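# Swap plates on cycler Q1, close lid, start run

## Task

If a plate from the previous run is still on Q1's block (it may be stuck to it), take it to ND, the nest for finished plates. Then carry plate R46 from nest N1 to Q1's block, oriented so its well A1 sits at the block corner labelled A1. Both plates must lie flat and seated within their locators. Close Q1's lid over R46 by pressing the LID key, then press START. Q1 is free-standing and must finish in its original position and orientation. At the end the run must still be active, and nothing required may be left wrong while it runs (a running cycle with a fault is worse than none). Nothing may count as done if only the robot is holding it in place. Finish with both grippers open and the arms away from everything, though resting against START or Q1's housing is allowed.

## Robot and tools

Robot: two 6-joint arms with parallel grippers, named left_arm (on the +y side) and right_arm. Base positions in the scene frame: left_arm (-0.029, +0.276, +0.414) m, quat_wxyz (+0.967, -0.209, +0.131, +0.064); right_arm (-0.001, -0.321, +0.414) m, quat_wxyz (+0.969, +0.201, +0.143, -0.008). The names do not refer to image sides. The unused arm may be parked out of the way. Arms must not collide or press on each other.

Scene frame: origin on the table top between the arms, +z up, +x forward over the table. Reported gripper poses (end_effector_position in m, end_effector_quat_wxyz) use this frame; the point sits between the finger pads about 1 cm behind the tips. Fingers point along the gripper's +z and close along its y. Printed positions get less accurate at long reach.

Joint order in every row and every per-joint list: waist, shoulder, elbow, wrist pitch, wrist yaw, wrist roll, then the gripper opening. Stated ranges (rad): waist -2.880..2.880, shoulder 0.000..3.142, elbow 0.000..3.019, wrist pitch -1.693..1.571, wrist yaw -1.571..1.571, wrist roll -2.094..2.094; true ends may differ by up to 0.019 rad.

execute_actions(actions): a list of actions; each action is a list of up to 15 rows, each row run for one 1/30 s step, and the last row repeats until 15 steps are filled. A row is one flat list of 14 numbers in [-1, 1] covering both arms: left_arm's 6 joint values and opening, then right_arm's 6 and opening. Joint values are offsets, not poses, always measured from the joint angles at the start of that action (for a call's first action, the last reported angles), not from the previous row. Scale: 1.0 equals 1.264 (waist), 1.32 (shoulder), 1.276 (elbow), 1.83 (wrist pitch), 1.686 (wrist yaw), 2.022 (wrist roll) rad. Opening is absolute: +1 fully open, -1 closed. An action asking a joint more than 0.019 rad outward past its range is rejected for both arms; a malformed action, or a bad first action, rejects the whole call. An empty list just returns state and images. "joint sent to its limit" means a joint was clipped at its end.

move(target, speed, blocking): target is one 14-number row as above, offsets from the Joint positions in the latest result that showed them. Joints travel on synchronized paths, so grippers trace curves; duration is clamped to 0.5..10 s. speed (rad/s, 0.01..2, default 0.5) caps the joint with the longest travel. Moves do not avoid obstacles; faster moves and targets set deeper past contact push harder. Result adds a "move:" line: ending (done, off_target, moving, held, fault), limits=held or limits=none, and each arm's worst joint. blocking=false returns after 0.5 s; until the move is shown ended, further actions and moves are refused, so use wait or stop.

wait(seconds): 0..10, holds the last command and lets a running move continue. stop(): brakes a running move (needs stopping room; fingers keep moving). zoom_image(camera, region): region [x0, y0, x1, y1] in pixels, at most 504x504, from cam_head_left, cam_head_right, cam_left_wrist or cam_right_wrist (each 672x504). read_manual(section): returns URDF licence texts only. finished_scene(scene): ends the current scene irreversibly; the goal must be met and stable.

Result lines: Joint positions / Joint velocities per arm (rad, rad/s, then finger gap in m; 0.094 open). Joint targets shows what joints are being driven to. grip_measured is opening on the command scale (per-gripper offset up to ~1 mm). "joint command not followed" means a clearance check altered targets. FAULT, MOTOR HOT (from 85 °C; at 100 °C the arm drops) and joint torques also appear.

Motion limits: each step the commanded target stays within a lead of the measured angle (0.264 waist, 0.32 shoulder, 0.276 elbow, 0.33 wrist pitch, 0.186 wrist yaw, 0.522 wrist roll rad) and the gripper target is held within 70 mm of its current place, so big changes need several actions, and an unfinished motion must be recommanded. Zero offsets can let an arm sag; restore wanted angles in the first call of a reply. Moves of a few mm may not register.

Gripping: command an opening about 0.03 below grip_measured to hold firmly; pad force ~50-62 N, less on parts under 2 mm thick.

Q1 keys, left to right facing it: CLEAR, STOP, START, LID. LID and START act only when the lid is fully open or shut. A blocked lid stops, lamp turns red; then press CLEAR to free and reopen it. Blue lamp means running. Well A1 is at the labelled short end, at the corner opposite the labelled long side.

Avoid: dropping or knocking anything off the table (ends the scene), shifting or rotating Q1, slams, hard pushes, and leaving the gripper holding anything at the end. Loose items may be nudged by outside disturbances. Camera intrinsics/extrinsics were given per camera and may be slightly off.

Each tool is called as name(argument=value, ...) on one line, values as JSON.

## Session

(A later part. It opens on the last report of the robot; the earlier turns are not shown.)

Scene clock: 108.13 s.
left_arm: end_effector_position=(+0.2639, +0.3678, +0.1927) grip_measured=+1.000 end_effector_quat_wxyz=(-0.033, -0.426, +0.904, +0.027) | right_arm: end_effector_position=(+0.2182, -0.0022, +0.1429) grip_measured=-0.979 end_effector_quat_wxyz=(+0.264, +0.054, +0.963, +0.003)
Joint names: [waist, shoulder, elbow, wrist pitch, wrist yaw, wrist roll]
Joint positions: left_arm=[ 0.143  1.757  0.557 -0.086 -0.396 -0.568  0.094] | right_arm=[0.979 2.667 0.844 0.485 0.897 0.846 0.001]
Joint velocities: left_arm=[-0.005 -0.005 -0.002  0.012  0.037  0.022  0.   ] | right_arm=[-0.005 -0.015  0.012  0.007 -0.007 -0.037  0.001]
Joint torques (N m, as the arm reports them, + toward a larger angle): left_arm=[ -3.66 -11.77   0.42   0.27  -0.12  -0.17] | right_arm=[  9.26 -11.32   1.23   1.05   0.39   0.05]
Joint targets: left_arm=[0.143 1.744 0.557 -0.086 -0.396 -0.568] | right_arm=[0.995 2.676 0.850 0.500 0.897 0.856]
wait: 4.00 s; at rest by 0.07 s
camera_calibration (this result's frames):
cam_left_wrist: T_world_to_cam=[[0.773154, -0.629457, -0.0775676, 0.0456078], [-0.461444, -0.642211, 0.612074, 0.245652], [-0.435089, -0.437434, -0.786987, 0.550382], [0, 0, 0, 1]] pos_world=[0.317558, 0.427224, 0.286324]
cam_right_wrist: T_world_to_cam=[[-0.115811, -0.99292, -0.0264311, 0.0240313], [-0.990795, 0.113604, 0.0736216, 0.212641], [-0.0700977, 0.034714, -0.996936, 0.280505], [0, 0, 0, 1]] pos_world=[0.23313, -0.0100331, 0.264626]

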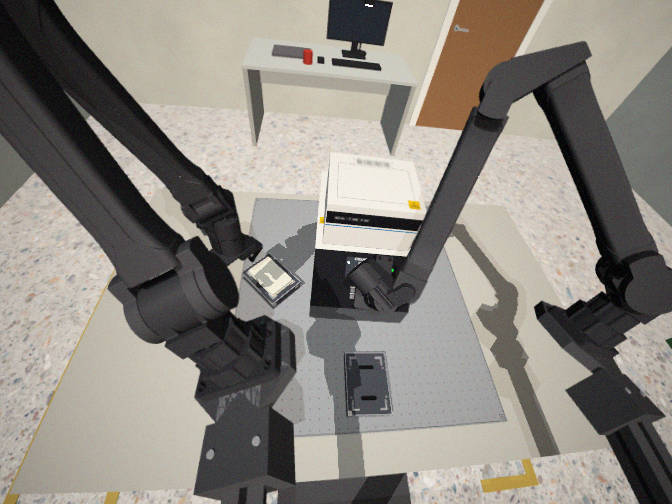

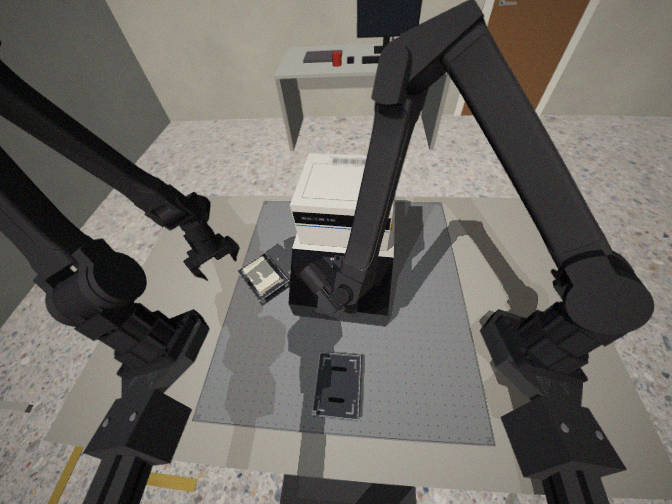

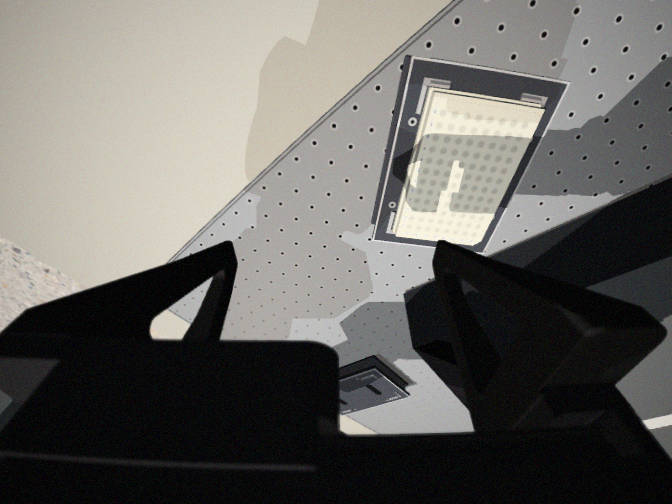

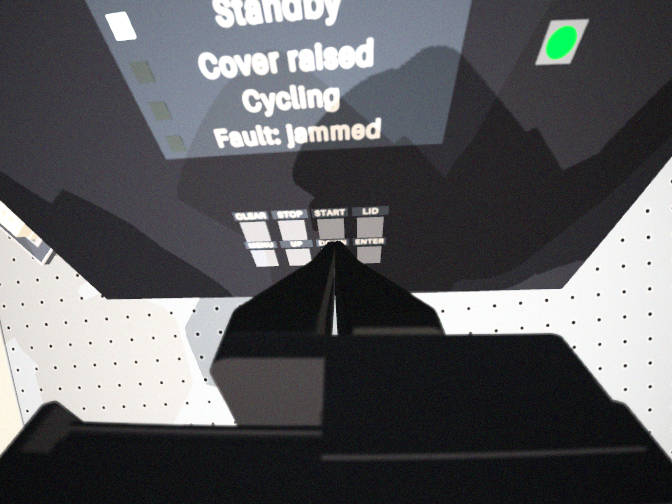

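zoom_image(camera="cam_head_left", region=[300, 230, 420, 330])

Region (300, 230, 420, 330) of cam_head_left's 672x504 image, scaled by 4.200, with more detail than that image has.

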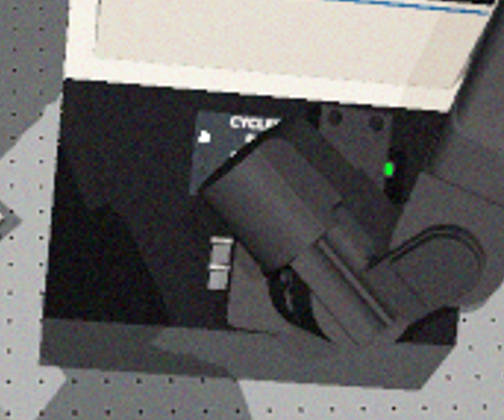

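execute_actions(actions=[[[0,-0.01,0,0,0,0,1,0,0.003,0.003,0.008,0,0,-1],[0,-0.01,0,0,0,0,1,-0.010,0.003,0.005,0.008,0,0,-1],[0,-0.01,0,0,0,0,1,-0.013,0.003,0.007,0.008,0,0,-1],[0,-0.01,0,0,0,0,1,-0.016,0.003,0.009,0.008,0,0,-1],[0,-0.01,0,0,0,0,1,-0.019,0.003,0.011,0.008,0,0,-1],[0,-0.01,0,0,0,0,1,-0.022,0.003,0.013,0.008,0,0,-1],[0,-0.01,0,0,0,0,1,-0.025,0.003,0.015,0.008,0,0,-1],[0,-0.01,0,0,0,0,1,-0.028,0.004,0.017,0.008,0,0,-1],[0,-0.01,0,0,0,0,1,-0.031,0.005,0.0187,0.008,0,0,-1],[0,-0.01,0,0,0,0,1,-0.034,0.006,0.0204,0.008,0,0,-1],[0,-0.01,0,0,0,0,1,-0.037,0.007,0.022,0.008,0,0,-1],[0,-0.01,0,0,0,0,1,-0.040,0.008,0.0236,0.008,0,0,-1],[0,-0.01,0,0,0,0,1,-0.042,0.009,0.025,0.008,0,0,-1],[0,-0.01,0,0,0,0,1,-0.044,0.009,0.0265,0.008,0,0,-1]]])

Scene clock: 109.07 s.
left_arm: end_effector_position=(+0.2639, +0.3678, +0.1927) grip_measured=+1.000 end_effector_quat_wxyz=(-0.033, -0.426, +0.904, +0.027) | right_arm: end_effector_position=(+0.2264, -0.0018, +0.1394) grip_measured=-0.979 end_effector_quat_wxyz=(+0.263, +0.067, +0.963, +0.002)
Joint names: [waist, shoulder, elbow, wrist pitch, wrist yaw, wrist roll]
Joint positions: left_arm=[ 0.143  1.757  0.557 -0.086 -0.396 -0.568  0.094] | right_arm=[0.956 2.667 0.858 0.485 0.895 0.846 0.001]
Joint velocities: left_arm=[-0.015  0.015  0.012 -0.012 -0.022 -0.066  0.   ] | right_arm=[-0.005 -0.005 -0.027 -0.017 -0.037  0.066 -0.001]
Joint torques (N m, as the arm reports them, + toward a larger angle): left_arm=[ -3.65 -11.75   0.43   0.28  -0.12  -0.17] | right_arm=[  4.71 -11.35   2.48   1.14   0.48  -0.05]
Joint targets: left_arm=[0.143 1.744 0.557 -0.086 -0.396 -0.568] | right_arm=[0.923 2.679 0.878 0.500 0.897 0.846]
camera_calibration (this result's frames):
cam_left_wrist: T_world_to_cam=[[0.773154, -0.629457, -0.0775676, 0.0456078], [-0.461444, -0.642211, 0.612074, 0.245652], [-0.435089, -0.437434, -0.786987, 0.550382], [0, 0, 0, 1]] pos_world=[0.317558, 0.427224, 0.286324]
cam_right_wrist: T_world_to_cam=[[-0.141117, -0.989488, -0.0316114, 0.0317868], [-0.987349, 0.138336, 0.0774981, 0.219672], [-0.0723104, 0.0421477, -0.996491, 0.278092], [0, 0, 0, 1]] pos_world=[0.241487, -0.0106569, 0.261097]

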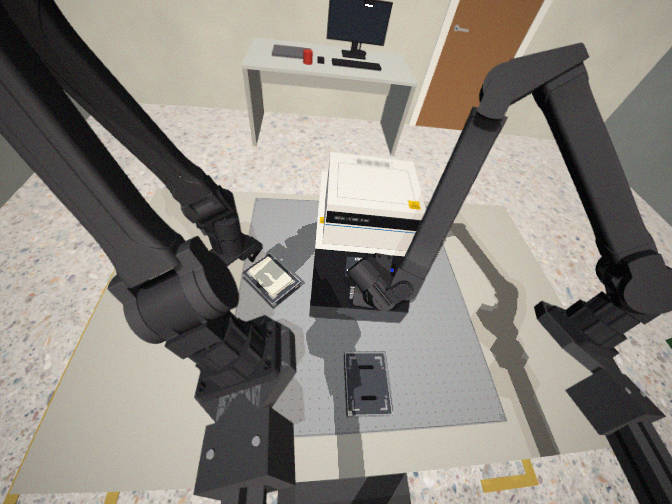

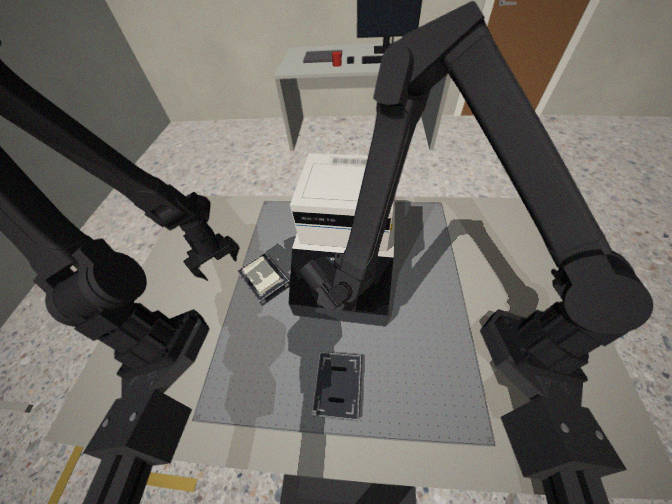

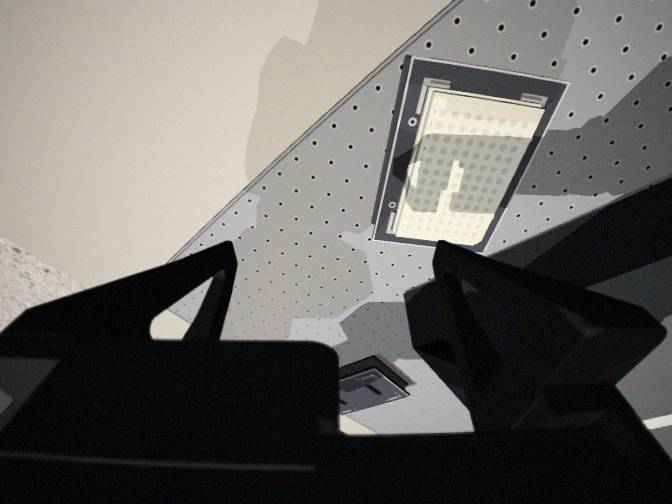

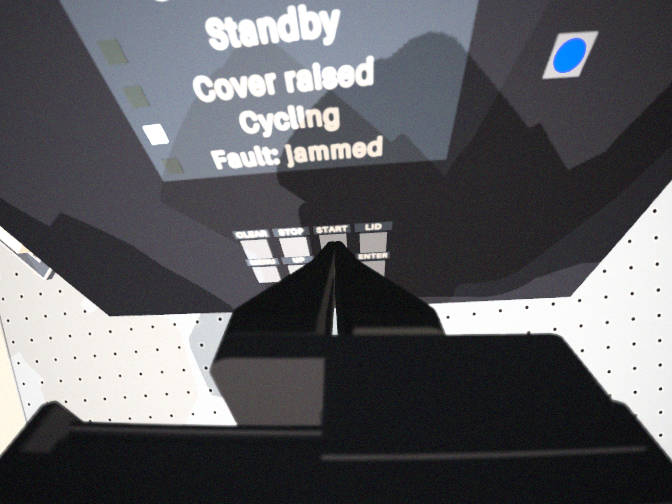

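execute_actions(actions=[])

Scene clock: 109.80 s.
left_arm: end_effector_position=(+0.2639, +0.3678, +0.1927) grip_measured=+1.000 end_effector_quat_wxyz=(-0.033, -0.426, +0.904, +0.027) | right_arm: end_effector_position=(+0.2264, -0.0018, +0.1394) grip_measured=-0.979 end_effector_quat_wxyz=(+0.263, +0.067, +0.963, +0.002)
Joint names: [waist, shoulder, elbow, wrist pitch, wrist yaw, wrist roll]
Joint positions: left_arm=[ 0.143  1.757  0.557 -0.086 -0.396 -0.568  0.094] | right_arm=[0.956 2.667 0.858 0.485 0.895 0.846 0.001]
Joint velocities: left_arm=[-0.005 -0.005  0.007 -0.007 -0.007  0.007  0.   ] | right_arm=[-0.015 -0.005  0.002  0.012 -0.037 -0.095 -0.001]
Joint torques (N m, as the arm reports them, + toward a larger angle): left_arm=[ -3.62 -11.73   0.43   0.28  -0.12  -0.17] | right_arm=[  4.73 -11.17   2.5    1.05   0.47  -0.05]
Joint targets: left_arm=[0.143 1.744 0.557 -0.086 -0.396 -0.568] | right_arm=[0.923 2.679 0.878 0.500 0.897 0.846]
camera_calibration (this result's frames):
cam_left_wrist: T_world_to_cam=[[0.773154, -0.629457, -0.0775676, 0.0456078], [-0.461444, -0.642211, 0.612074, 0.245652], [-0.435089, -0.437434, -0.786987, 0.550382], [0, 0, 0, 1]] pos_world=[0.317558, 0.427224, 0.286324]
cam_right_wrist: T_world_to_cam=[[-0.141117, -0.989488, -0.0316114, 0.0317868], [-0.987349, 0.138336, 0.0774981, 0.219672], [-0.0723104, 0.0421477, -0.996491, 0.278092], [0, 0, 0, 1]] pos_world=[0.241487, -0.0106569, 0.261097]

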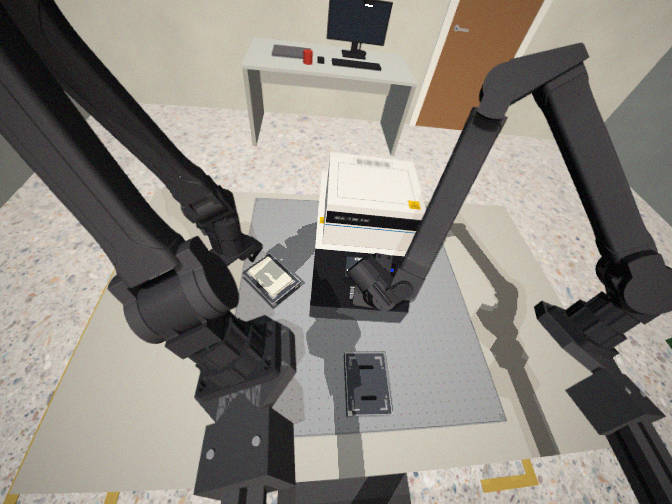

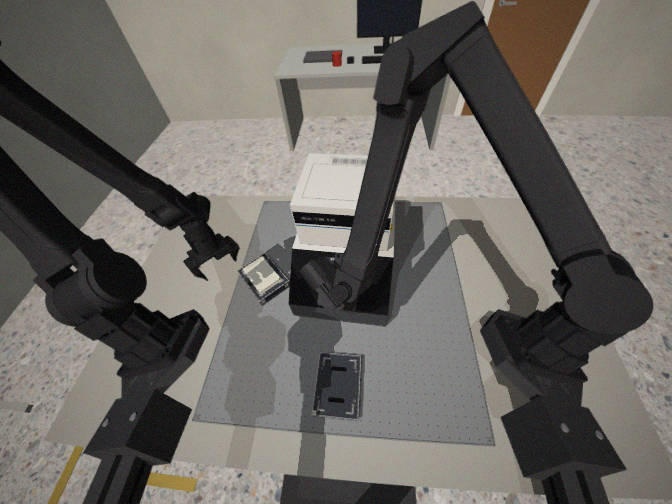

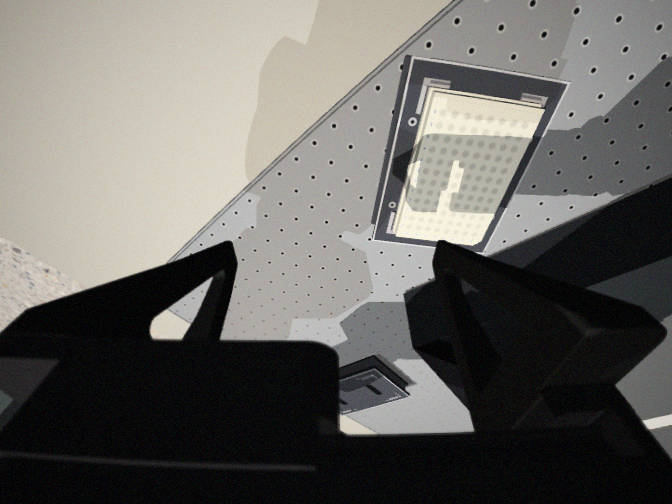

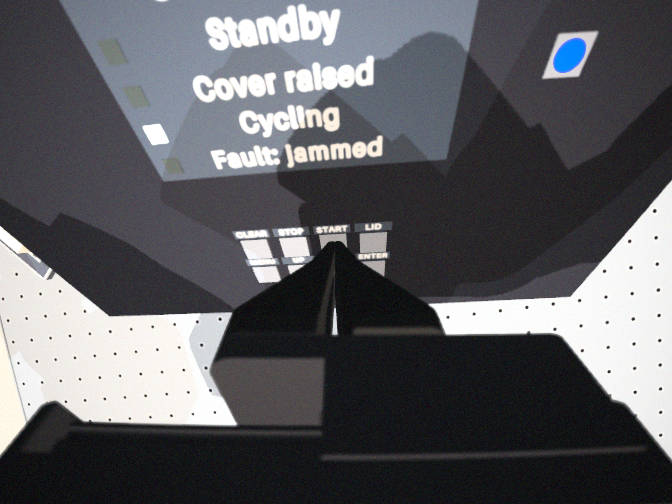

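move(target=[0,-0.01,0,0,0,0,1, 0.089,-0.068,-0.035,-0.099,0.011,0,-1], speed=0.4)

Scene clock: 111.83 s.
left_arm: end_effector_position=(+0.2639, +0.3678, +0.1927) grip_measured=+1.000 end_effector_quat_wxyz=(-0.033, -0.426, +0.904, +0.027) | right_arm: end_effector_position=(+0.2036, -0.0006, +0.1716) grip_measured=-0.979 end_effector_quat_wxyz=(+0.261, -0.012, +0.965, -0.019)
Joint names: [waist, shoulder, elbow, wrist pitch, wrist yaw, wrist roll]
Joint positions: left_arm=[ 0.143  1.757  0.557 -0.086 -0.396 -0.568  0.094] | right_arm=[1.058 2.594 0.818 0.322 0.911 0.846 0.001]
Joint velocities: left_arm=[-0.005 -0.005 -0.002 -0.012 -0.022  0.051  0.   ] | right_arm=[ 0.005  0.005  0.002 -0.007  0.066 -0.007 -0.   ]
Joint torques (N m, as the arm reports them, + toward a larger angle): left_arm=[ -3.61 -11.72   0.43   0.29  -0.12  -0.18] | right_arm=[  8.55 -13.23   0.76  -0.09   0.56  -0.04]
Joint targets: left_arm=[0.143 1.744 0.557 -0.086 -0.396 -0.568] | right_arm=[1.069 2.577 0.814 0.304 0.914 0.846]
move: done; limits=none; left_arm: farthest joint: the shoulder, 0.014 radians from its target (0.014 radians at the start); right_arm: farthest joint: the wrist pitch, 0.018 radians from its target (0.181 radians at the start)
camera_calibration (this result's frames):
cam_left_wrist: T_world_to_cam=[[0.773154, -0.629457, -0.0775676, 0.0456078], [-0.461444, -0.642211, 0.612074, 0.245652], [-0.435089, -0.437434, -0.786987, 0.550382], [0, 0, 0, 1]] pos_world=[0.317558, 0.427224, 0.286324]
cam_right_wrist: T_world_to_cam=[[0.000317856, -0.998707, 0.0508383, -0.0122136], [-0.996793, 0.0037518, 0.0799355, 0.195998], [-0.0800229, -0.0507007, -0.995503, 0.309763], [0, 0, 0, 1]] pos_world=[0.220161, 0.00277209, 0.293324]

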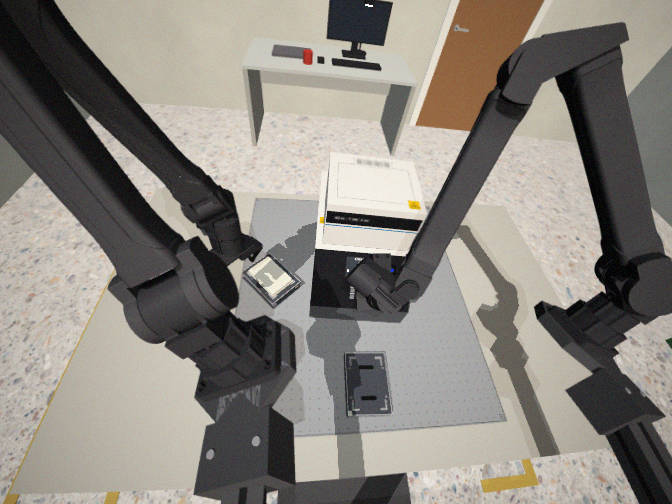

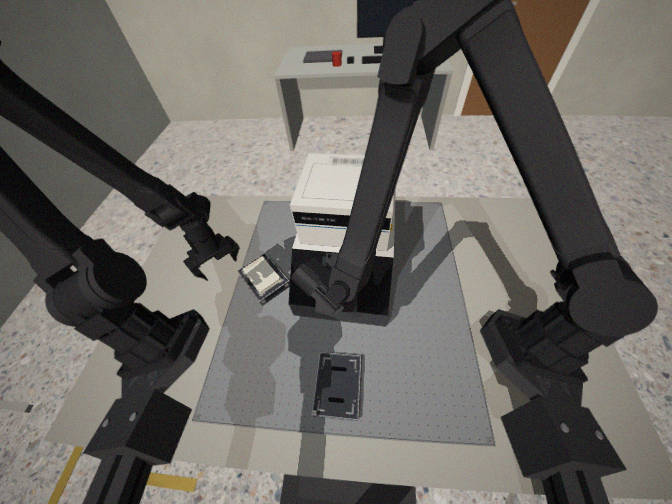

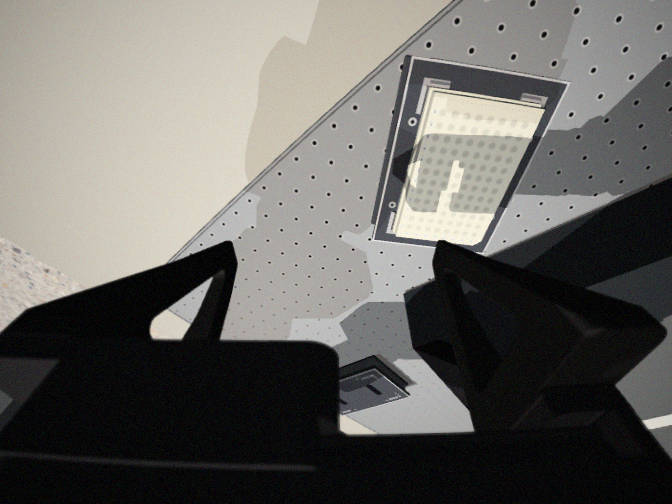

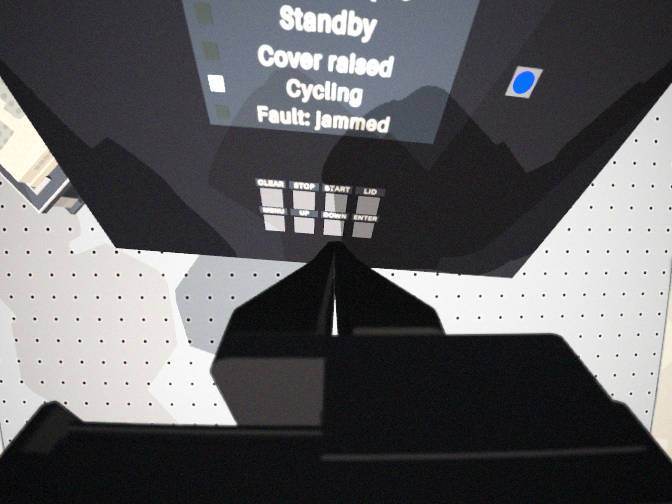

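zoom_image(camera="cam_left_wrist", region=[360, 40, 580, 260])

zoom_image(camera="cam_head_left", region=[230, 240, 320, 320])

Region (360, 40, 580, 260) of cam_left_wrist's 672x504 image, scaled by 2.291, with more detail than that image has.

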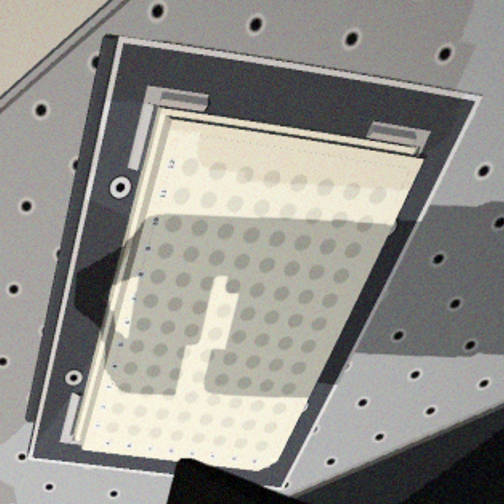

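Region (230, 240, 320, 320) of cam_head_left's 672x504 image, scaled by 5.600, with more detail than that image has.

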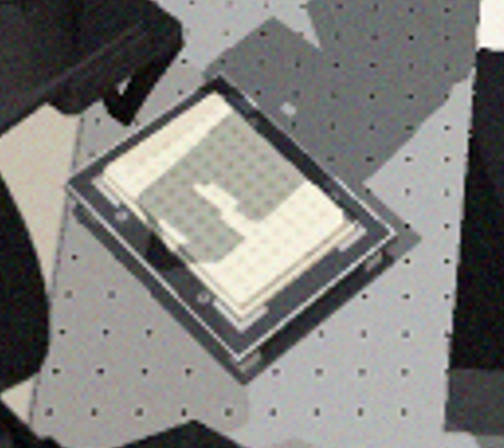

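The plate is seated in ND and the run lamp is blue, so I'm ending scene 1.

finished_scene(scene=1)

The scene is finished: the task was done.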